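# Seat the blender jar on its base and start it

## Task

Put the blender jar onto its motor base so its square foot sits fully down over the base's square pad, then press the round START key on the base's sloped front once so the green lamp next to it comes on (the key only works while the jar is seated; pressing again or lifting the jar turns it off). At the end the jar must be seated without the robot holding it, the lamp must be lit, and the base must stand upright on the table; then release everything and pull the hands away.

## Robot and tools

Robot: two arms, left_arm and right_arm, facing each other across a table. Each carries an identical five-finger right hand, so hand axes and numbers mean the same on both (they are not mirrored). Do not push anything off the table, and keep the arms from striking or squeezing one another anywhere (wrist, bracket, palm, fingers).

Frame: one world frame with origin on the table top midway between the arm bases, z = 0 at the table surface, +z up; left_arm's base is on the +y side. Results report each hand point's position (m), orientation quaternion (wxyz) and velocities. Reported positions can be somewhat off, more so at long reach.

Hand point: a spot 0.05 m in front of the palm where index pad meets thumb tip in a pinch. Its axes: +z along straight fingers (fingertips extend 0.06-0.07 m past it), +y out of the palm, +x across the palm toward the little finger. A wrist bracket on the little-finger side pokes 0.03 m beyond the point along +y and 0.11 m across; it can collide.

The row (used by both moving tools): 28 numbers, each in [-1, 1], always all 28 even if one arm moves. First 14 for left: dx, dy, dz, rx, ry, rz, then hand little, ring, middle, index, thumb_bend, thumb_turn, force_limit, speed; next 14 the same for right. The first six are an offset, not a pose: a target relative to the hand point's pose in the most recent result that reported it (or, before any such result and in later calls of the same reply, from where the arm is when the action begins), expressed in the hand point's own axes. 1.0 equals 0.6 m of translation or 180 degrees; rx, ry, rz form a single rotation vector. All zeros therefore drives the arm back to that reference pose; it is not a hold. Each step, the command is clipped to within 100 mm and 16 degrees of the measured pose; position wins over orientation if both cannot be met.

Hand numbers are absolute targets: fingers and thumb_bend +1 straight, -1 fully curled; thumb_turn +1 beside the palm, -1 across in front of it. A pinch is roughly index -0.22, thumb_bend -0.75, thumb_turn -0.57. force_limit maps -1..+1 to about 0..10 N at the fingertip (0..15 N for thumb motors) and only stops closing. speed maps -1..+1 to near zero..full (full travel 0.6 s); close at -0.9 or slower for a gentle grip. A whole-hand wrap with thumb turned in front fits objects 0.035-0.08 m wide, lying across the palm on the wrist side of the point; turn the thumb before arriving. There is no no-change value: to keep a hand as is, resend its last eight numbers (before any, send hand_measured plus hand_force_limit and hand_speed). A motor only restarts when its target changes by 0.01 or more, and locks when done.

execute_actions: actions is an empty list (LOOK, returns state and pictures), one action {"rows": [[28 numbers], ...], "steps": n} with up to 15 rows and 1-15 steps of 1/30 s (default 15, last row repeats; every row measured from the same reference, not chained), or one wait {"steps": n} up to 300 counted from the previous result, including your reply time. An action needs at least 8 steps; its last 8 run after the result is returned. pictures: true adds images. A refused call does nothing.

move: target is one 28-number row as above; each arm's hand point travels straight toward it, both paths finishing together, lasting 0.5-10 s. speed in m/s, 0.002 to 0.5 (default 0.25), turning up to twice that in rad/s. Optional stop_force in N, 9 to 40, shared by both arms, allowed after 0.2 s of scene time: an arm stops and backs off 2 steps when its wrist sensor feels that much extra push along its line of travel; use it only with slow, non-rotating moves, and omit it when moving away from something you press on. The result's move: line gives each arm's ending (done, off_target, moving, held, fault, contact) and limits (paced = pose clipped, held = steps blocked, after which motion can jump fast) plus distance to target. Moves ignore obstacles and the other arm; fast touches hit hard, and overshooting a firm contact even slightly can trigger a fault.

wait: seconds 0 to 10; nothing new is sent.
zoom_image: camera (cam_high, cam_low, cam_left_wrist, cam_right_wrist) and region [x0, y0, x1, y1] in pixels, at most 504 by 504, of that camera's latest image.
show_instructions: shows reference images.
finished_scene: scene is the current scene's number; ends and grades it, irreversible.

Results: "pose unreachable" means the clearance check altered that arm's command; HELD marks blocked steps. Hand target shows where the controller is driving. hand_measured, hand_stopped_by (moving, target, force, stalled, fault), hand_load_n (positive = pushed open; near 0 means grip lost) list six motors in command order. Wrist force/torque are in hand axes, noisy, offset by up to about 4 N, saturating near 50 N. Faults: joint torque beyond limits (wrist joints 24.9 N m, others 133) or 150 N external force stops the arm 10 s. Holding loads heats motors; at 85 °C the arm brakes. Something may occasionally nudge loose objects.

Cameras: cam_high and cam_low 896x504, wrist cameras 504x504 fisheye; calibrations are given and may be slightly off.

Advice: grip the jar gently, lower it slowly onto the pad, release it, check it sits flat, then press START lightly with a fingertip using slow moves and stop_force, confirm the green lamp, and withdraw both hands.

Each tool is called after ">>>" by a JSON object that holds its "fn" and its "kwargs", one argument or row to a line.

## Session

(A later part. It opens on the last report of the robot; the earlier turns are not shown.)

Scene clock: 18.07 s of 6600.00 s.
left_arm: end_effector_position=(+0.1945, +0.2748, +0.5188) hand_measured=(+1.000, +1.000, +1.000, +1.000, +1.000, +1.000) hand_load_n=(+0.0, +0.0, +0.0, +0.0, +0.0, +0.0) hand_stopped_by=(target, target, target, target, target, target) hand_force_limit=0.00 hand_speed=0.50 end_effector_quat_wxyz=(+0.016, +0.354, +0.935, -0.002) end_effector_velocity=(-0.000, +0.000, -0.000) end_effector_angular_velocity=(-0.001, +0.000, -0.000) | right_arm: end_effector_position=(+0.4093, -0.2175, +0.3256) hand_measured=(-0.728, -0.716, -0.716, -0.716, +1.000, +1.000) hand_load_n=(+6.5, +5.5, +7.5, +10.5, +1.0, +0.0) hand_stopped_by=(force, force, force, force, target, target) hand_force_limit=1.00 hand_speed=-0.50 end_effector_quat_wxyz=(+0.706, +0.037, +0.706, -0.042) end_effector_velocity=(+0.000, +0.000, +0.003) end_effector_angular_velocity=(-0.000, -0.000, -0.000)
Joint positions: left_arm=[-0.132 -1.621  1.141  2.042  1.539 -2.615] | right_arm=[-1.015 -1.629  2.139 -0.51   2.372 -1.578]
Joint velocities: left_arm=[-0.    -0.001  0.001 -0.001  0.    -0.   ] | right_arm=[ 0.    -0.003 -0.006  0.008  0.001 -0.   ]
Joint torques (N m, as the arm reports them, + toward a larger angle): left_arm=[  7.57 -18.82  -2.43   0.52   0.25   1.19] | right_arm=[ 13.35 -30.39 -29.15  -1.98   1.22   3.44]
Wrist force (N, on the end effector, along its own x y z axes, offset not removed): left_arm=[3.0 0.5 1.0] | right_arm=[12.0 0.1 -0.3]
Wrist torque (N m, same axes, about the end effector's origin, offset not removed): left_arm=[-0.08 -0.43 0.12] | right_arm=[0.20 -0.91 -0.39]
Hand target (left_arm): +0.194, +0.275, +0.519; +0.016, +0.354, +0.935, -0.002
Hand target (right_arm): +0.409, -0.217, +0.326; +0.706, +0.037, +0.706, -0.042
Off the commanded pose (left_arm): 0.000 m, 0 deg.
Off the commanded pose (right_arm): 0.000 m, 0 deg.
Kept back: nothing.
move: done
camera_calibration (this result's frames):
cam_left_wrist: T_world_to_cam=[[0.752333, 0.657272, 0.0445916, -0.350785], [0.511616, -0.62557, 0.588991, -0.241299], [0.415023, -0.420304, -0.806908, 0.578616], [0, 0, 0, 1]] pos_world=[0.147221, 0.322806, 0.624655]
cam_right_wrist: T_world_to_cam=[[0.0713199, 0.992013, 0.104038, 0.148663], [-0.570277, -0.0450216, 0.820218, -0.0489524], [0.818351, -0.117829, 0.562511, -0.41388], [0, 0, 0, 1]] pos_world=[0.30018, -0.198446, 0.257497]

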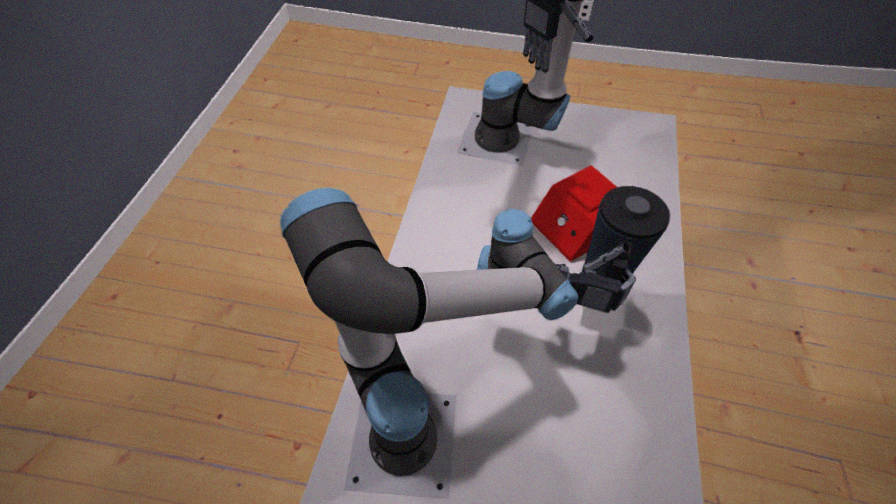

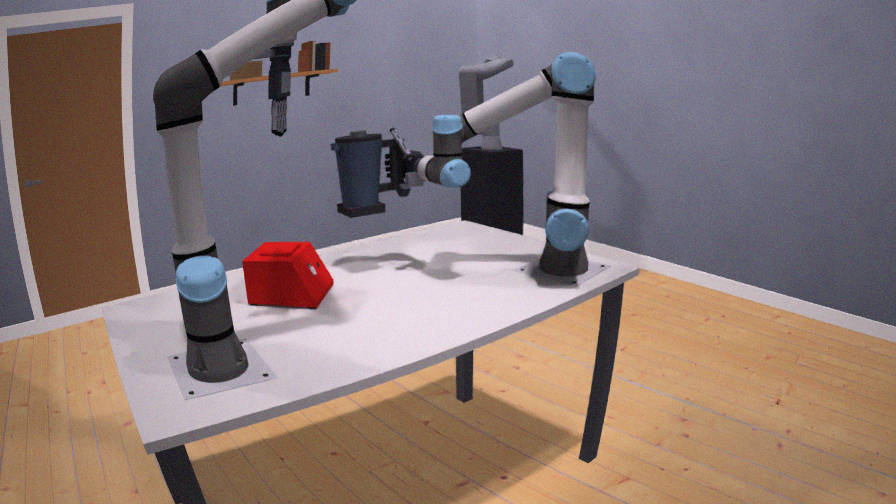

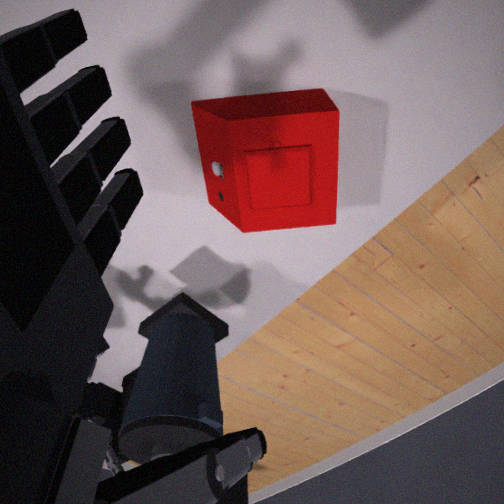

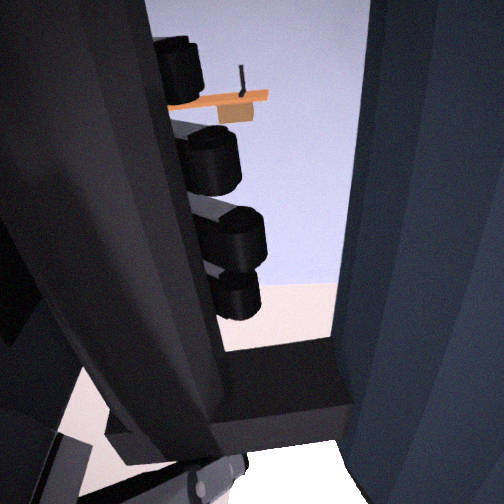

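>>> {"fn": "move", "kwargs": {
  "target": [0,0,0,0,0,0,1,1,1,1,1,1,0,0.5,0,0.567,-0.021,-0.29,0,0,-1,-1,-1,-1,1,1,1,-0.5],
  "speed": 0.12
}}

>>> {"fn": "move", "kwargs": {
  "target": [0,0,0,0,0,0,1,1,1,1,1,1,0,0.5,0.035,0,0,0,0,0,-1,-1,-1,-1,1,1,1,-0.5],
  "speed": 0.02,
  "stop_force": 9
}}

>>> {"fn": "zoom_image", "kwargs": {
  "camera": "cam_low",
  "region": [220, 140, 420, 320]
}}

>>> {"fn": "zoom_image", "kwargs": {
  "camera": "cam_left_wrist",
  "region": [160, 70, 400, 310]
}}

>>> {"fn": "zoom_image", "kwargs": {
  "camera": "cam_high",
  "region": [500, 90, 700, 280]
}}

Scene clock: 24.00 s of 6600.00 s.
left_arm: end_effector_position=(+0.1945, +0.2748, +0.5188) hand_measured=(+1.000, +1.000, +1.000, +1.000, +1.000, +1.000) hand_load_n=(+0.0, +0.0, +0.0, +0.0, +0.0, +0.0) hand_stopped_by=(target, target, target, target, target, target) hand_force_limit=0.00 hand_speed=0.50 end_effector_quat_wxyz=(+0.016, +0.354, +0.935, -0.002) end_effector_velocity=(+0.000, +0.001, -0.000) end_effector_angular_velocity=(-0.002, +0.000, +0.000) | right_arm: end_effector_position=(+0.4342, +0.1220, +0.3229) hand_measured=(-0.728, -0.716, -0.716, -0.716, +1.000, +1.000) hand_load_n=(+6.5, +5.5, +7.5, +10.5, +1.0, +0.0) hand_stopped_by=(force, force, force, force, target, target) hand_force_limit=1.00 hand_speed=-0.50 end_effector_quat_wxyz=(+0.650, -0.277, +0.653, +0.273) end_effector_velocity=(+0.001, +0.003, +0.001) end_effector_angular_velocity=(+0.001, +0.001, +0.006)
Joint positions: left_arm=[-0.132 -1.621  1.141  2.042  1.539 -2.615] | right_arm=[-0.975 -1.147  1.557 -0.403  1.501 -1.576]
Joint velocities: left_arm=[ 0.    -0.002  0.001 -0.001  0.     0.   ] | right_arm=[ 0.     0.006 -0.01   0.004 -0.005  0.001]
Joint torques (N m, as the arm reports them, + toward a larger angle): left_arm=[  7.8  -18.26  -2.54   0.56   0.41   1.02] | right_arm=[ 14.84 -40.74 -32.23  -1.95  -1.78   0.83]
Wrist force (N, on the end effector, along its own x y z axes, offset not removed): left_arm=[1.7 3.0 0.8] | right_arm=[12.2 1.1 -0.9]
Wrist torque (N m, same axes, about the end effector's origin, offset not removed): left_arm=[0.41 -0.25 0.17] | right_arm=[0.36 -0.81 -0.34]
Hand target (left_arm): +0.194, +0.275, +0.519; +0.016, +0.354, +0.935, -0.002
Hand target (right_arm): +0.434, +0.122, +0.323; +0.650, -0.278, +0.653, +0.273
Off the commanded pose (left_arm): 0.000 m, 0 deg.
Off the commanded pose (right_arm): 0.000 m, 0 deg.
Kept back: nothing.
move: done
camera_calibration (this result's frames):
cam_left_wrist: T_world_to_cam=[[0.752333, 0.657272, 0.0445916, -0.350785], [0.511616, -0.62557, 0.588991, -0.241299], [0.415023, -0.420304, -0.806908, 0.578616], [0, 0, 0, 1]] pos_world=[0.147221, 0.322806, 0.624655]
cam_right_wrist: T_world_to_cam=[[-0.738971, 0.665032, 0.107959, 0.200888], [-0.308546, -0.476496, 0.823257, -0.0791903], [0.598934, 0.575052, 0.557309, -0.380359], [0, 0, 0, 1]] pos_world=[0.351827, 0.0473954, 0.255484]

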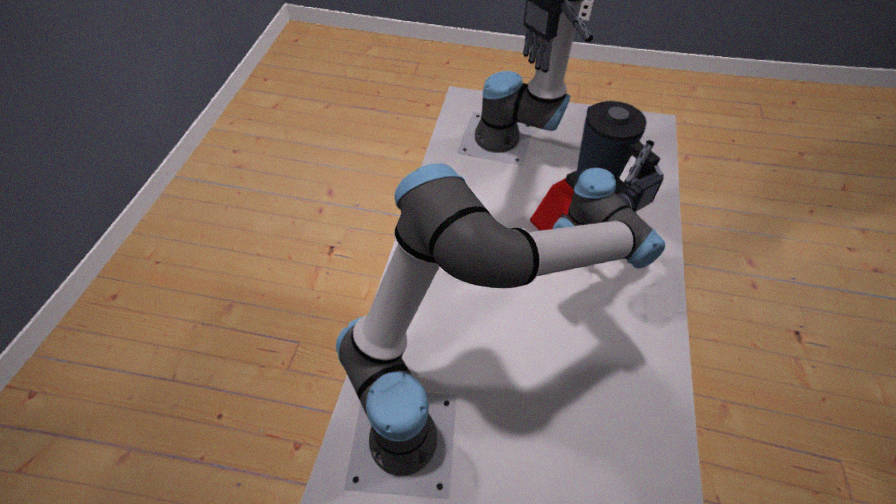

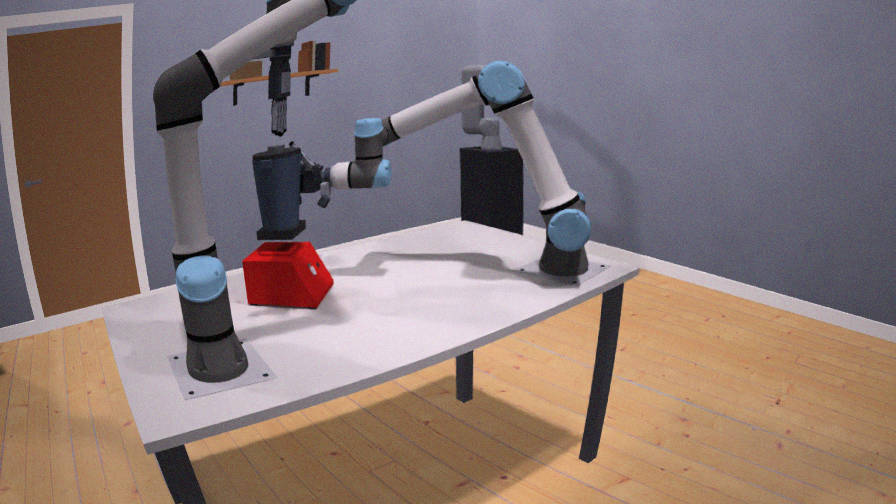

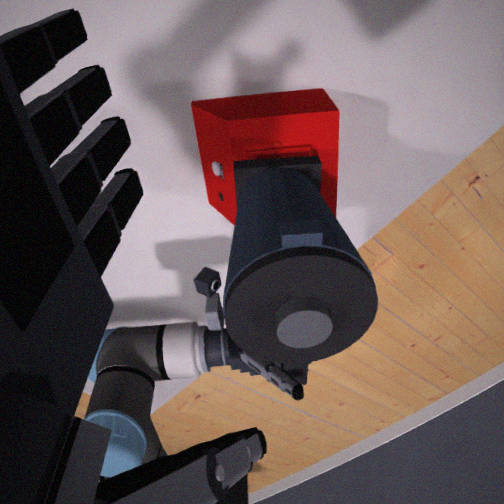

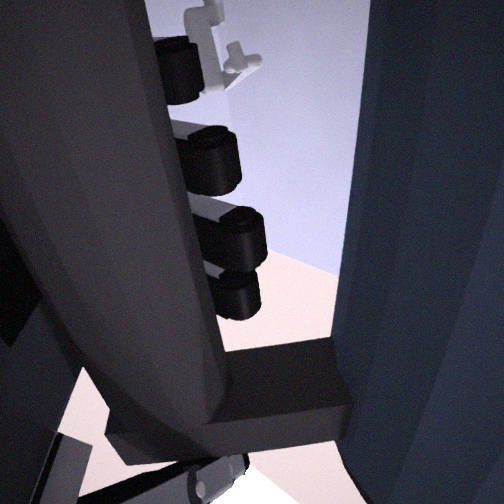

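Scene clock: 25.33 s of 6600.00 s.
left_arm: end_effector_position=(+0.1945, +0.2748, +0.5188) hand_measured=(+1.000, +1.000, +1.000, +1.000, +1.000, +1.000) hand_load_n=(+0.0, +0.0, +0.0, +0.0, +0.0, +0.0) hand_stopped_by=(target, target, target, target, target, target) hand_force_limit=0.00 hand_speed=0.50 end_effector_quat_wxyz=(+0.016, +0.354, +0.935, -0.002) end_effector_velocity=(+0.000, +0.001, +0.001) end_effector_angular_velocity=(-0.002, +0.000, +0.001) | right_arm: end_effector_position=(+0.4341, +0.1219, +0.3021) hand_measured=(-0.728, -0.716, -0.716, -0.716, +1.000, +1.000) hand_load_n=(+6.5, +5.5, +7.5, +10.5, +1.0, +0.0) hand_stopped_by=(force, force, force, force, target, target) hand_force_limit=1.00 hand_speed=-0.50 end_effector_quat_wxyz=(+0.650, -0.277, +0.653, +0.273) end_effector_velocity=(+0.001, -0.000, -0.003) end_effector_angular_velocity=(-0.001, +0.001, -0.001)
Joint positions: left_arm=[-0.132 -1.621  1.141  2.042  1.539 -2.615] | right_arm=[-0.975 -1.127  1.585 -0.451  1.501 -1.576]
Joint velocities: left_arm=[ 0.    -0.002 -0.001  0.001 -0.    -0.   ] | right_arm=[-0.001  0.004  0.003 -0.005  0.    -0.   ]
Joint torques (N m, as the arm reports them, + toward a larger angle): left_arm=[  8.23 -18.15  -2.61   0.51   0.47   1.22] | right_arm=[-15.82 -40.88 -15.49  -5.4   -1.6   -0.76]
Wrist force (N, on the end effector, along its own x y z axes, offset not removed): left_arm=[3.3 1.4 -0.1] | right_arm=[12.5 -0.1 0.6]
Wrist torque (N m, same axes, about the end effector's origin, offset not removed): left_arm=[0.27 -0.48 0.17] | right_arm=[0.09 -0.99 -0.38]
Hand target (left_arm): +0.194, +0.275, +0.519; +0.016, +0.354, +0.935, -0.002
Hand target (right_arm): +0.434, +0.122, +0.302; +0.650, -0.277, +0.653, +0.273
Off the commanded pose (left_arm): 0.000 m, 0 deg.
Off the commanded pose (right_arm): 0.000 m, 0 deg.
Kept back: nothing.
move: done
camera_calibration (this result's frames):
cam_left_wrist: T_world_to_cam=[[0.752333, 0.657272, 0.0445916, -0.350785], [0.511616, -0.62557, 0.588991, -0.241299], [0.415023, -0.420304, -0.806908, 0.578616], [0, 0, 0, 1]] pos_world=[0.147221, 0.322806, 0.624655]
cam_right_wrist: T_world_to_cam=[[-0.739041, 0.664955, 0.107955, 0.20317], [-0.308484, -0.47651, 0.823271, -0.0622336], [0.59888, 0.575129, 0.557288, -0.368661], [0, 0, 0, 1]] pos_world=[0.351737, 0.0472738, 0.234752]

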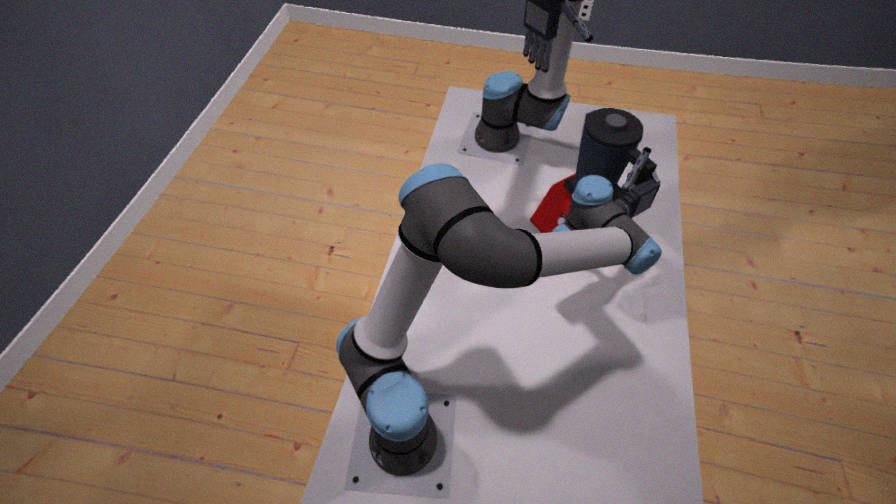

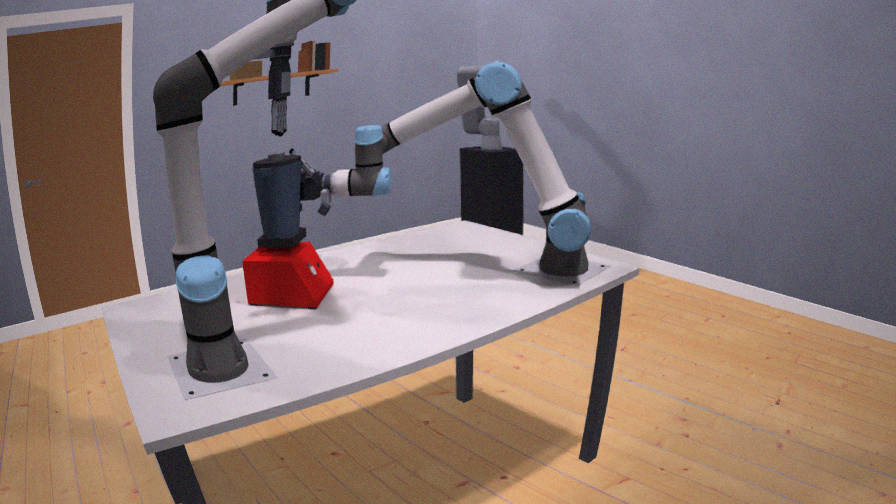

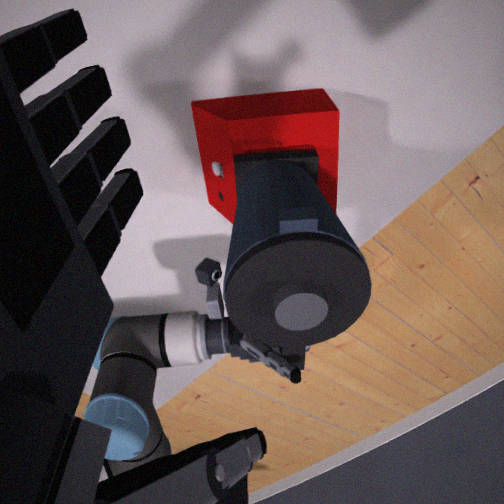

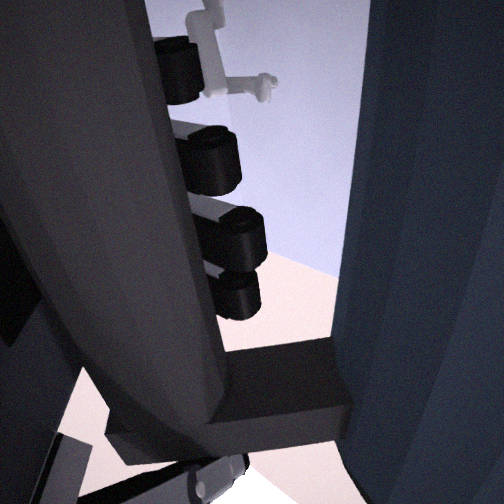

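Region (220, 140, 420, 320) of cam_low's 896x504 image, scaled by 2.520, with more detail than that image has; it fills the top 454 rows of this view, and the rest is white.

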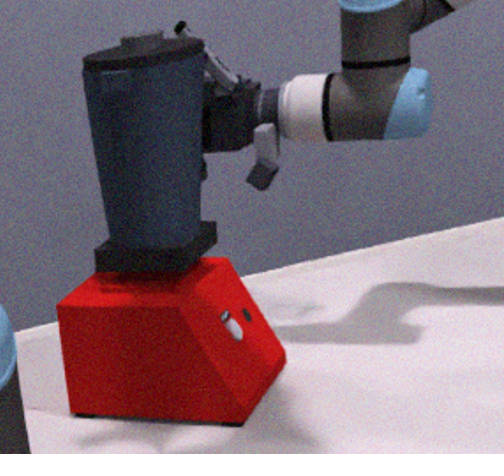

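Region (160, 70, 400, 310) of cam_left_wrist's 504x504 image, scaled by 2.100, with more detail than that image has.

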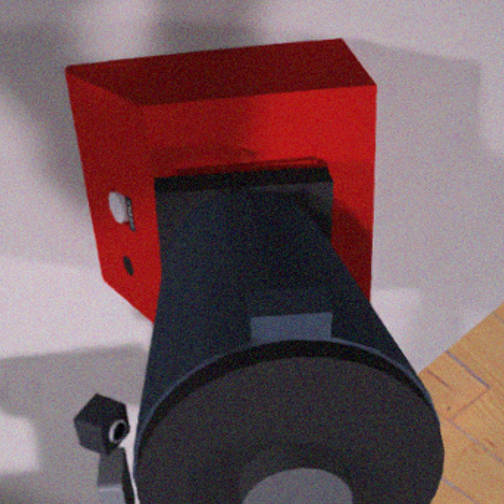

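Region (500, 90, 700, 280) of cam_high's 896x504 image, scaled by 2.520, with more detail than that image has; it fills the top 479 rows of this view, and the rest is white.

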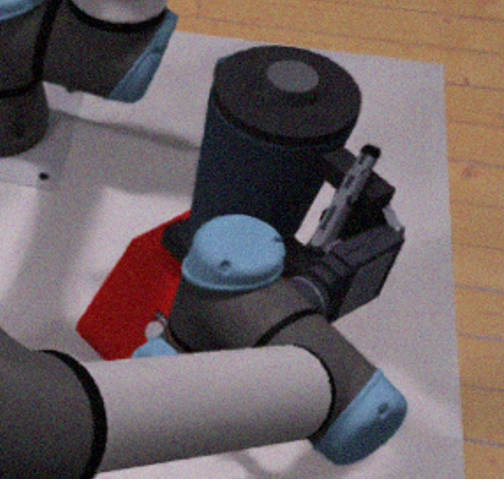

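>>> {"fn": "move", "kwargs": {
  "target": [0,0,0,0,0,0,1,1,1,1,1,1,0,0.5,0.01,0.018,0.009,-0.007,0,0,-1,-1,-1,-1,1,1,1,-0.5],
  "speed": 0.012
}}

>>> {"fn": "zoom_image", "kwargs": {
  "camera": "cam_low",
  "region": [230, 200, 350, 290]
}}

>>> {"fn": "zoom_image", "kwargs": {
  "camera": "cam_left_wrist",
  "region": [200, 90, 360, 250]
}}

Scene clock: 27.43 s of 6600.00 s.
left_arm: end_effector_position=(+0.1945, +0.2748, +0.5188) hand_measured=(+1.000, +1.000, +1.000, +1.000, +1.000, +1.000) hand_load_n=(+0.0, +0.0, +0.0, +0.0, +0.0, +0.0) hand_stopped_by=(target, target, target, target, target, target) hand_force_limit=0.00 hand_speed=0.50 end_effector_quat_wxyz=(+0.016, +0.354, +0.935, -0.002) end_effector_velocity=(+0.000, -0.000, -0.000) end_effector_angular_velocity=(-0.001, -0.000, -0.000) | right_arm: end_effector_position=(+0.4302, +0.1331, +0.2961) hand_measured=(-0.728, -0.716, -0.716, -0.716, +1.000, +1.000) hand_load_n=(+6.5, +5.5, +7.5, +10.5, +1.0, +0.0) hand_stopped_by=(force, force, force, force, target, target) hand_force_limit=1.00 hand_speed=-0.50 end_effector_quat_wxyz=(+0.647, -0.284, +0.650, +0.280) end_effector_velocity=(-0.001, +0.002, -0.001) end_effector_angular_velocity=(+0.001, +0.000, +0.005)
Joint positions: left_arm=[-0.132 -1.621  1.141  2.042  1.539 -2.615] | right_arm=[-0.965 -1.105  1.568 -0.456  1.49  -1.576]
Joint velocities: left_arm=[ 0.    -0.     0.001 -0.002 -0.     0.   ] | right_arm=[ 0.002  0.004 -0.004 -0.    -0.003  0.001]
Joint torques (N m, as the arm reports them, + toward a larger angle): left_arm=[  7.13 -17.95  -2.84   0.5    0.4    1.25] | right_arm=[ 13.22 -41.51 -30.8   -5.31  -1.47   2.51]
Wrist force (N, on the end effector, along its own x y z axes, offset not removed): left_arm=[2.9 2.8 1.1] | right_arm=[12.6 -0.3 1.6]
Wrist torque (N m, same axes, about the end effector's origin, offset not removed): left_arm=[0.32 -0.44 0.20] | right_arm=[0.05 -0.93 -0.41]
Hand target (left_arm): +0.194, +0.275, +0.519; +0.016, +0.354, +0.935, -0.002
Hand target (right_arm): +0.430, +0.133, +0.296; +0.647, -0.285, +0.650, +0.280
Off the commanded pose (left_arm): 0.000 m, 0 deg.
Off the commanded pose (right_arm): 0.000 m, 0 deg.
Kept back: nothing.
move: done
camera_calibration (this result's frames):
cam_left_wrist: T_world_to_cam=[[0.752333, 0.657272, 0.0445916, -0.350785], [0.511616, -0.62557, 0.588991, -0.241299], [0.415023, -0.420304, -0.806908, 0.578616], [0, 0, 0, 1]] pos_world=[0.147221, 0.322806, 0.624655]
cam_right_wrist: T_world_to_cam=[[-0.753235, 0.648817, 0.108042, 0.201708], [-0.298001, -0.48306, 0.823315, -0.0568425], [0.586372, 0.587953, 0.557206, -0.365686], [0, 0, 0, 1]] pos_world=[0.349422, 0.0566768, 0.228769]

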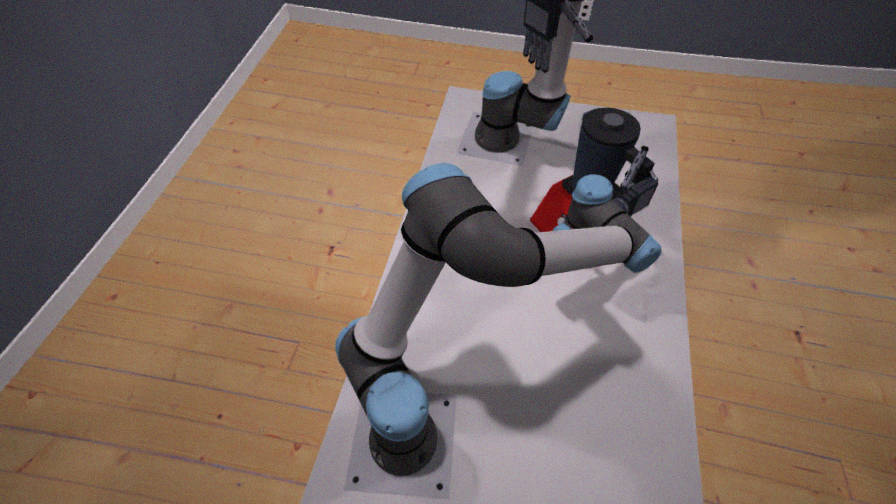

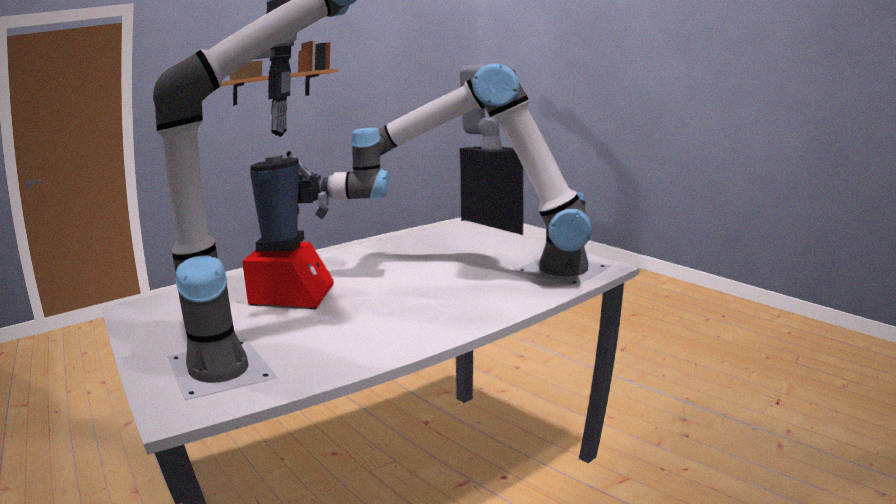

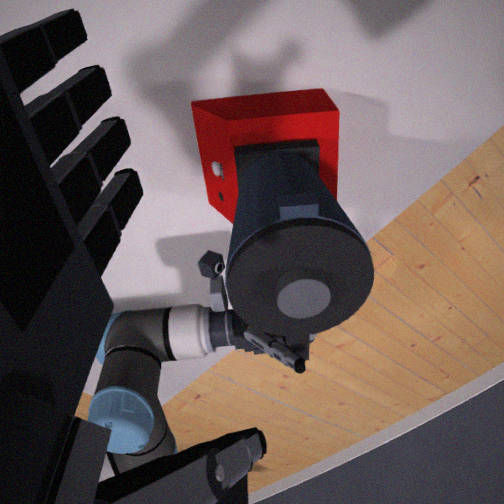

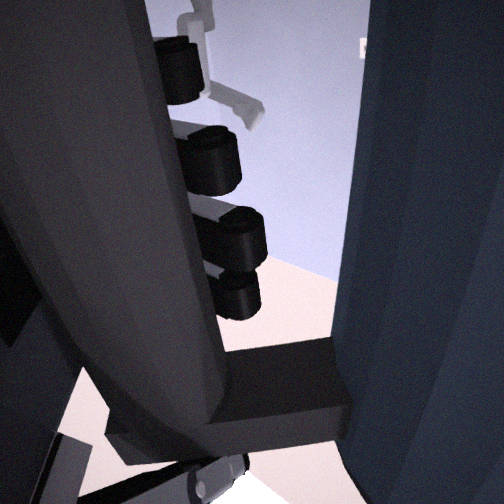

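Region (230, 200, 350, 290) of cam_low's 896x504 image, scaled by 4.200, with more detail than that image has; it fills the top 378 rows of this view, and the rest is white.

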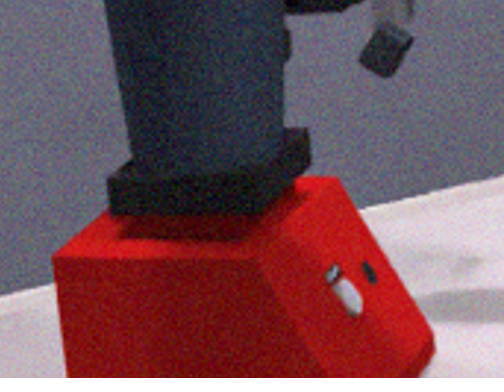

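Region (200, 90, 360, 250) of cam_left_wrist's 504x504 image, scaled by 3.150, with more detail than that image has.

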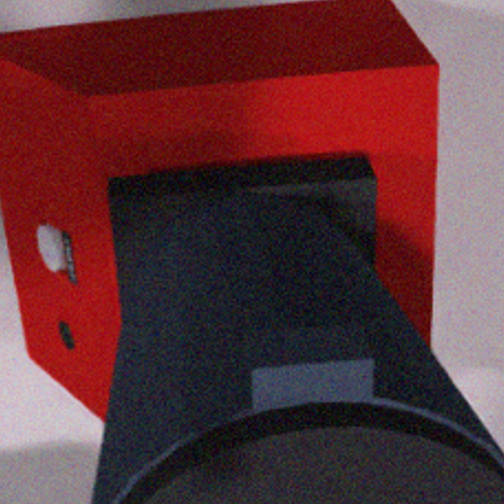

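>>> {"fn": "move", "kwargs": {
  "target": [0,0,0,0,0,0,1,1,1,1,1,1,0,0.5,0.035,0,0,0,0,0,-1,-1,-1,-1,1,1,1,-0.5],
  "speed": 0.006,
  "stop_force": 10
}}

>>> {"fn": "zoom_image", "kwargs": {
  "camera": "cam_low",
  "region": [230, 200, 350, 290]
}}

>>> {"fn": "zoom_image", "kwargs": {
  "camera": "cam_left_wrist",
  "region": [200, 90, 360, 250]
}}

Scene clock: 29.50 s of 6600.00 s.
left_arm: end_effector_position=(+0.1945, +0.2748, +0.5188) hand_measured=(+1.000, +1.000, +1.000, +1.000, +1.000, +1.000) hand_load_n=(+0.0, +0.0, +0.0, +0.0, +0.0, +0.0) hand_stopped_by=(target, target, target, target, target, target) hand_force_limit=0.00 hand_speed=0.50 end_effector_quat_wxyz=(+0.016, +0.354, +0.935, -0.002) end_effector_velocity=(-0.000, -0.000, -0.000) end_effector_angular_velocity=(+0.000, +0.000, -0.000) | right_arm: end_effector_position=(+0.4301, +0.1331, +0.2883) hand_measured=(-0.728, -0.716, -0.716, -0.716, +1.000, +1.000) hand_load_n=(+6.5, +5.5, +7.5, +10.0, +1.0, +0.0) hand_stopped_by=(force, force, force, force, target, target) hand_force_limit=1.00 hand_speed=-0.50 end_effector_quat_wxyz=(+0.647, -0.285, +0.650, +0.280) end_effector_velocity=(-0.000, +0.000, +0.001) end_effector_angular_velocity=(-0.003, +0.000, +0.001)
Joint positions: left_arm=[-0.132 -1.621  1.141  2.042  1.539 -2.615] | right_arm=[-0.965 -1.096  1.577 -0.474  1.49  -1.576]
Joint velocities: left_arm=[-0.001  0.     0.001 -0.001  0.    -0.   ] | right_arm=[ 0.    -0.002 -0.003  0.007 -0.001 -0.002]
Joint torques (N m, as the arm reports them, + toward a larger angle): left_arm=[  7.05 -18.51  -2.1    0.49   0.23   1.06] | right_arm=[ -4.75 -43.84 -21.08   1.75  -1.32   1.73]
Wrist force (N, on the end effector, along its own x y z axes, offset not removed): left_arm=[2.9 2.7 0.0] | right_arm=[-6.1 -9.3 -1.4]
Wrist torque (N m, same axes, about the end effector's origin, offset not removed): left_arm=[0.42 -0.37 0.33] | right_arm=[-0.10 -0.18 -1.16]
Hand target (left_arm): +0.194, +0.275, +0.519; +0.016, +0.354, +0.935, -0.002
Hand target (right_arm): +0.430, +0.133, +0.289; +0.647, -0.285, +0.650, +0.280
Off the commanded pose (left_arm): 0.000 m, 0 deg.
Off the commanded pose (right_arm): 0.013 m, 0 deg.
Kept back: nothing.
move: contact (right_arm)
camera_calibration (this result's frames):
cam_left_wrist: T_world_to_cam=[[0.752333, 0.657272, 0.0445917, -0.350785], [0.511616, -0.62557, 0.588991, -0.241299], [0.415023, -0.420304, -0.806908, 0.578616], [0, 0, 0, 1]] pos_world=[0.147221, 0.322806, 0.624655]
cam_right_wrist: T_world_to_cam=[[-0.753424, 0.64859, 0.108085, 0.202523], [-0.297858, -0.483199, 0.823286, -0.0504267], [0.586202, 0.58809, 0.557241, -0.361277], [0, 0, 0, 1]] pos_world=[0.349347, 0.0567424, 0.220944]

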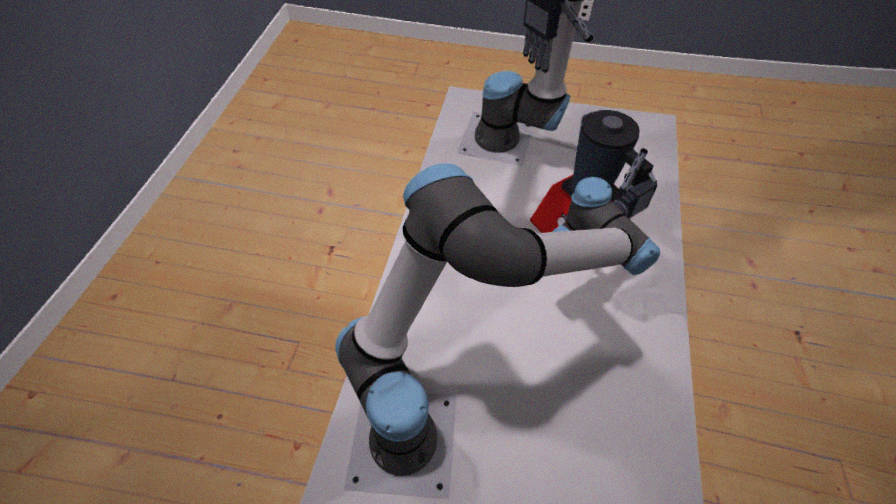

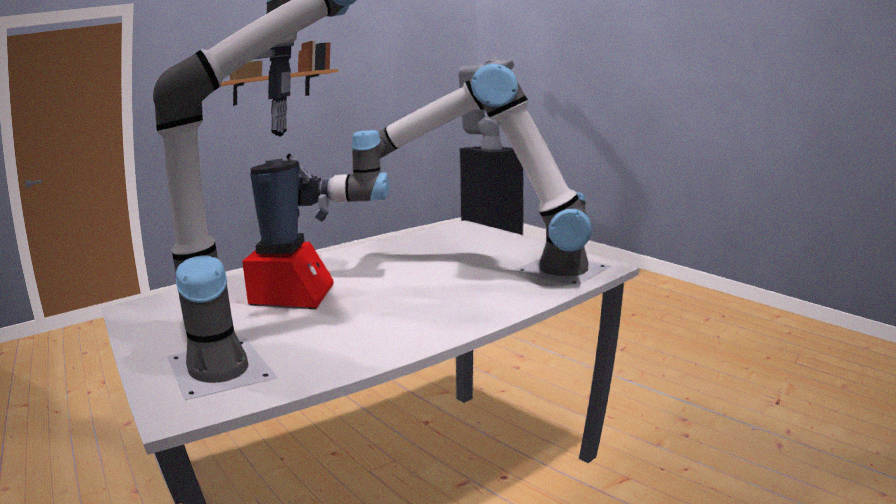

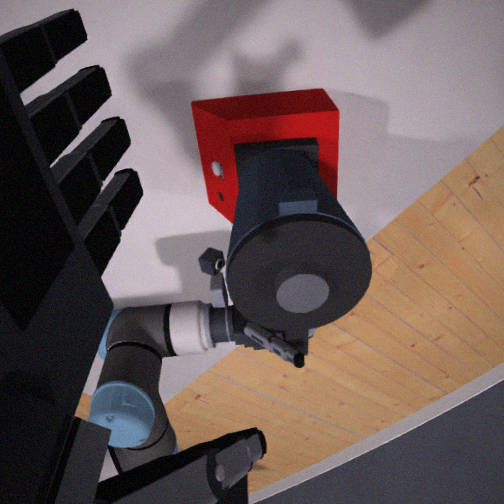

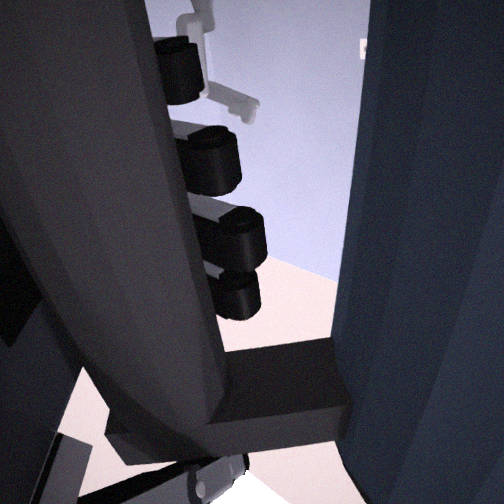

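Region (230, 200, 350, 290) of cam_low's 896x504 image, scaled by 4.200, with more detail than that image has; it fills the top 378 rows of this view, and the rest is white.

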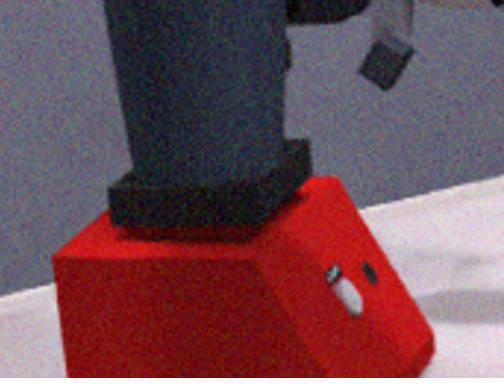

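Region (200, 90, 360, 250) of cam_left_wrist's 504x504 image, scaled by 3.150, with more detail than that image has.

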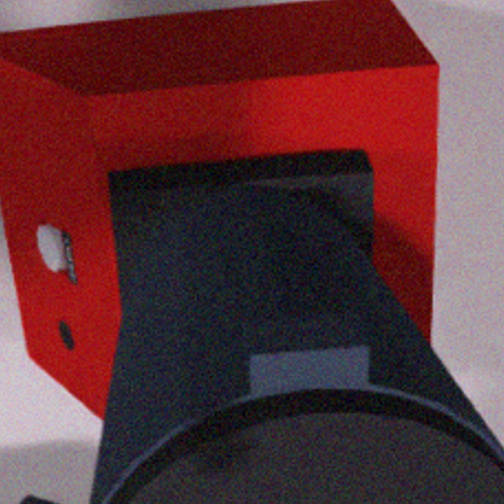

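Chamfer pushes −y. Shift 2 mm.

>>> {"fn": "move", "kwargs": {
  "target": [0,0,0,0,0,0,1,1,1,1,1,1,0,0.5,-0.002,-0.0035,0,0,0,0,-1,-1,-1,-1,1,1,1,-0.5],
  "speed": 0.005
}}

>>> {"fn": "move", "kwargs": {
  "target": [0,0,0,0,0,0,1,1,1,1,1,1,0,0.5,0.03,0,0,0,0,0,-1,-1,-1,-1,1,1,1,-0.5],
  "speed": 0.005,
  "stop_force": 10
}}

>>> {"fn": "zoom_image", "kwargs": {
  "camera": "cam_low",
  "region": [230, 200, 350, 290]
}}

Scene clock: 30.47 s of 6600.00 s.
left_arm: end_effector_position=(+0.1945, +0.2748, +0.5188) hand_measured=(+1.000, +1.000, +1.000, +1.000, +1.000, +1.000) hand_load_n=(+0.0, +0.0, +0.0, +0.0, +0.0, +0.0) hand_stopped_by=(target, target, target, target, target, target) hand_force_limit=0.00 hand_speed=0.50 end_effector_quat_wxyz=(+0.016, +0.354, +0.935, -0.002) end_effector_velocity=(-0.000, -0.000, -0.000) end_effector_angular_velocity=(+0.001, -0.000, -0.001) | right_arm: end_effector_position=(+0.4315, +0.1318, +0.2895) hand_measured=(-0.728, -0.716, -0.716, -0.716, +1.000, +1.000) hand_load_n=(+6.5, +5.5, +7.5, +10.5, +1.0, +0.0) hand_stopped_by=(force, force, force, force, target, target) hand_force_limit=1.00 hand_speed=-0.50 end_effector_quat_wxyz=(+0.647, -0.285, +0.650, +0.280) end_effector_velocity=(+0.000, -0.001, -0.001) end_effector_angular_velocity=(-0.003, +0.001, -0.000)
Joint positions: left_arm=[-0.132 -1.621  1.141  2.042  1.539 -2.615] | right_arm=[-0.968 -1.098  1.577 -0.472  1.486 -1.576]
Joint velocities: left_arm=[-0.001 -0.     0.002 -0.    -0.     0.   ] | right_arm=[-0.002 -0.     0.002  0.001 -0.002 -0.001]
Joint torques (N m, as the arm reports them, + toward a larger angle): left_arm=[  7.6  -18.17  -2.8    0.64   0.33   1.28] | right_arm=[-17.37 -58.45 -15.54  -1.86  -1.5    0.91]
Wrist force (N, on the end effector, along its own x y z axes, offset not removed): left_arm=[1.9 2.6 0.6] | right_arm=[10.9 -0.8 -1.4]
Wrist torque (N m, same axes, about the end effector's origin, offset not removed): left_arm=[0.33 -0.28 0.17] | right_arm=[0.08 -0.69 -0.40]
Hand target (left_arm): +0.194, +0.275, +0.519; +0.016, +0.354, +0.935, -0.002
Hand target (right_arm): +0.432, +0.132, +0.290; +0.647, -0.285, +0.650, +0.280
Off the commanded pose (left_arm): 0.000 m, 0 deg.
Off the commanded pose (right_arm): 0.000 m, 0 deg.
Kept back: nothing.
move: done
camera_calibration (this result's frames):
cam_left_wrist: T_world_to_cam=[[0.752333, 0.657272, 0.0445917, -0.350785], [0.511616, -0.62557, 0.588991, -0.241299], [0.415023, -0.420304, -0.806908, 0.578616], [0, 0, 0, 1]] pos_world=[0.147221, 0.322806, 0.624655]
cam_right_wrist: T_world_to_cam=[[-0.753433, 0.648577, 0.108105, 0.20436], [-0.297864, -0.483241, 0.823259, -0.0515965], [0.586188, 0.588069, 0.557278, -0.362015], [0, 0, 0, 1]] pos_world=[0.350812, 0.0554132, 0.222128]

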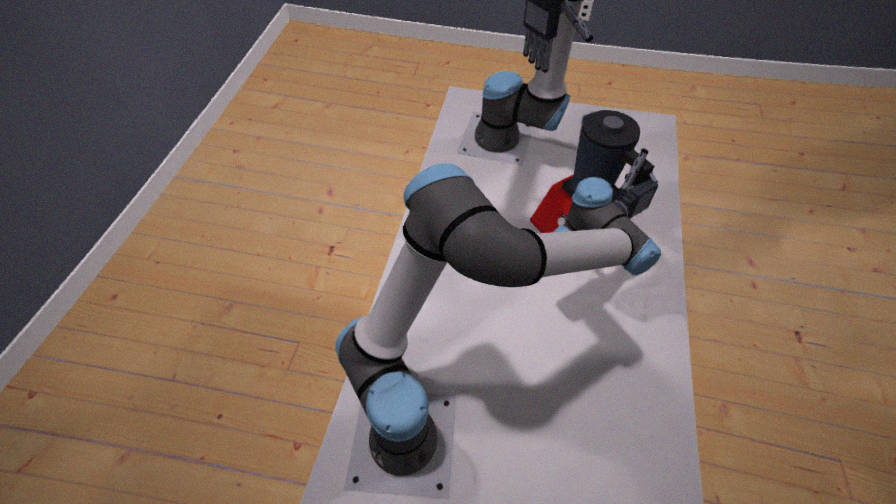

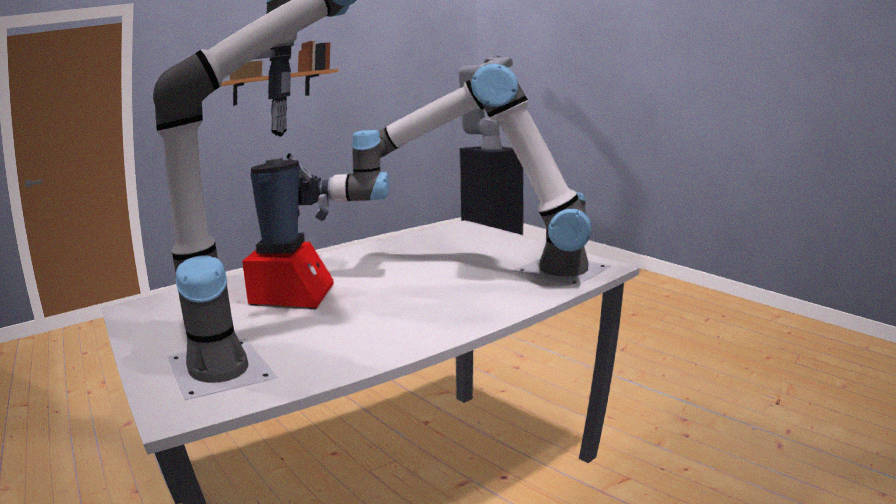

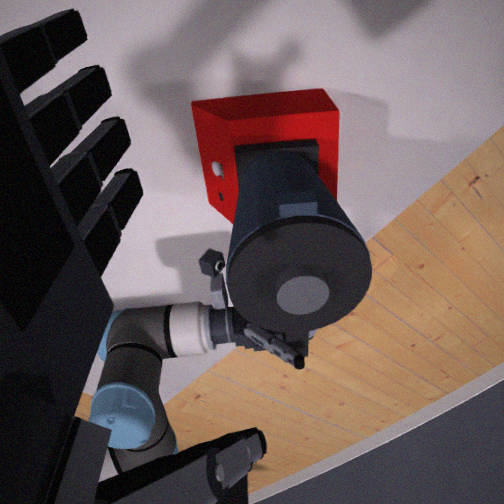

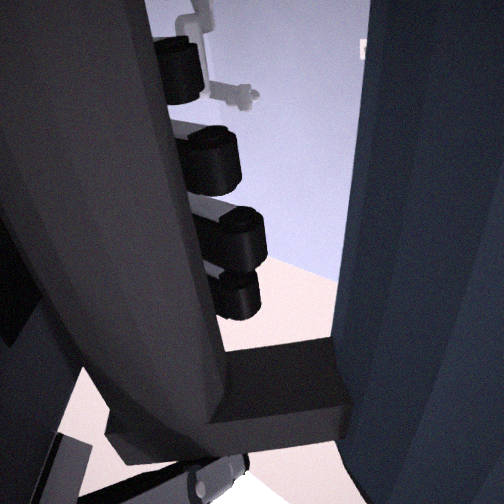

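Scene clock: 31.37 s of 6600.00 s.
left_arm: end_effector_position=(+0.1945, +0.2748, +0.5188) hand_measured=(+1.000, +1.000, +1.000, +1.000, +1.000, +1.000) hand_load_n=(+0.0, +0.0, +0.0, +0.0, +0.0, +0.0) hand_stopped_by=(target, target, target, target, target, target) hand_force_limit=0.00 hand_speed=0.50 end_effector_quat_wxyz=(+0.016, +0.354, +0.935, -0.002) end_effector_velocity=(+0.000, +0.001, +0.001) end_effector_angular_velocity=(-0.001, +0.000, +0.001) | right_arm: end_effector_position=(+0.4316, +0.1318, +0.2868) hand_measured=(-0.728, -0.716, -0.716, -0.716, +1.000, +1.000) hand_load_n=(+6.5, +5.5, +6.5, +9.0, +1.0, -0.5) hand_stopped_by=(force, force, force, force, target, target) hand_force_limit=1.00 hand_speed=-0.50 end_effector_quat_wxyz=(+0.647, -0.284, +0.650, +0.280) end_effector_velocity=(+0.000, +0.000, +0.003) end_effector_angular_velocity=(+0.000, +0.001, +0.000)
Joint positions: left_arm=[-0.132 -1.621  1.141  2.042  1.539 -2.615] | right_arm=[-0.968 -1.095  1.58  -0.478  1.486 -1.576]
Joint velocities: left_arm=[ 0.001 -0.002 -0.001  0.002  0.     0.   ] | right_arm=[-0.    -0.002 -0.004  0.007 -0.     0.001]
Joint torques (N m, as the arm reports them, + toward a larger angle): left_arm=[  8.23 -17.82  -2.81   0.46   0.34   1.19] | right_arm=[ -5.94 -47.28 -21.28   2.37  -1.01   0.7 ]
Wrist force (N, on the end effector, along its own x y z axes, offset not removed): left_arm=[2.9 0.7 1.0] | right_arm=[-1.9 -7.0 3.5]
Wrist torque (N m, same axes, about the end effector's origin, offset not removed): left_arm=[0.05 -0.40 0.11] | right_arm=[-0.31 -1.17 -0.60]
Hand target (left_arm): +0.194, +0.275, +0.519; +0.016, +0.354, +0.935, -0.002
Hand target (right_arm): +0.432, +0.132, +0.287; +0.647, -0.284, +0.650, +0.280
Off the commanded pose (left_arm): 0.000 m, 0 deg.
Off the commanded pose (right_arm): 0.015 m, 0 deg.
Kept back: nothing.
move: contact (right_arm)
camera_calibration (this result's frames):
cam_left_wrist: T_world_to_cam=[[0.752333, 0.657272, 0.0445916, -0.350785], [0.511616, -0.62557, 0.588991, -0.241299], [0.415023, -0.420304, -0.806908, 0.578616], [0, 0, 0, 1]] pos_world=[0.147221, 0.322806, 0.624655]
cam_right_wrist: T_world_to_cam=[[-0.753351, 0.648671, 0.108114, 0.204671], [-0.297873, -0.483163, 0.823301, -0.0494159], [0.586288, 0.58803, 0.557213, -0.360525], [0, 0, 0, 1]] pos_world=[0.350841, 0.0553598, 0.219446]

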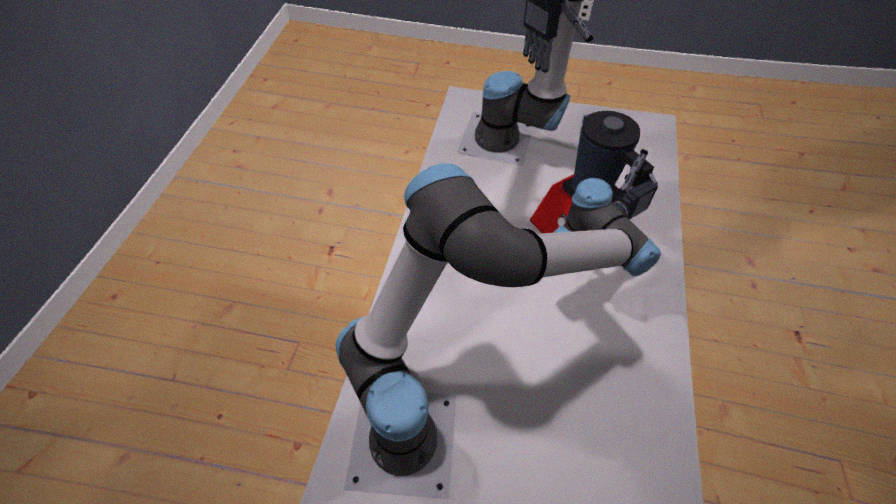

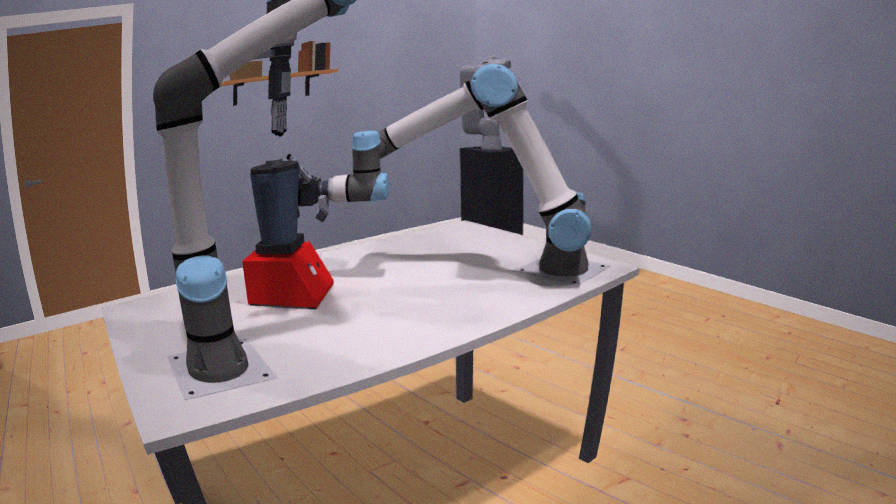

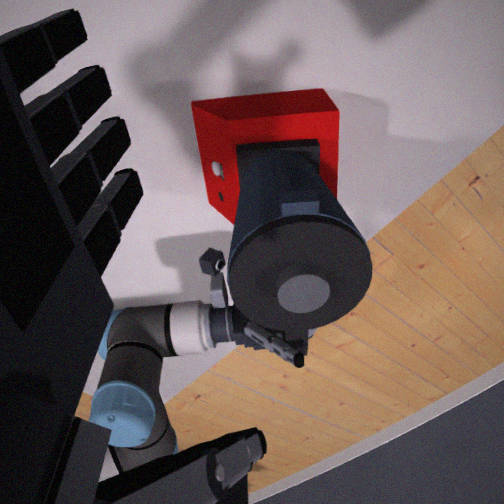

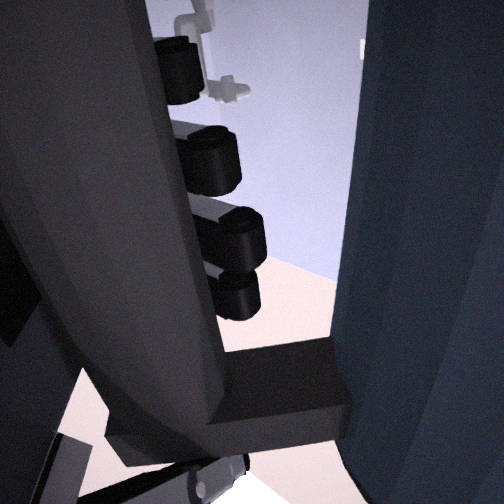

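Region (230, 200, 350, 290) of cam_low's 896x504 image, scaled by 4.200, with more detail than that image has; it fills the top 378 rows of this view, and the rest is white.

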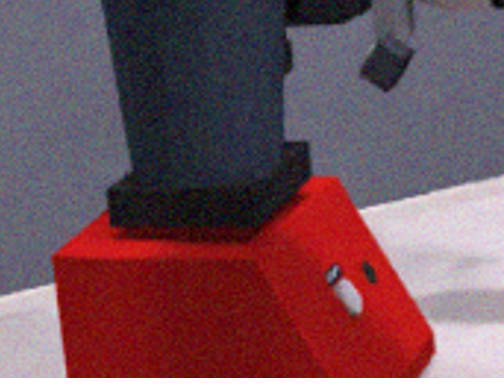

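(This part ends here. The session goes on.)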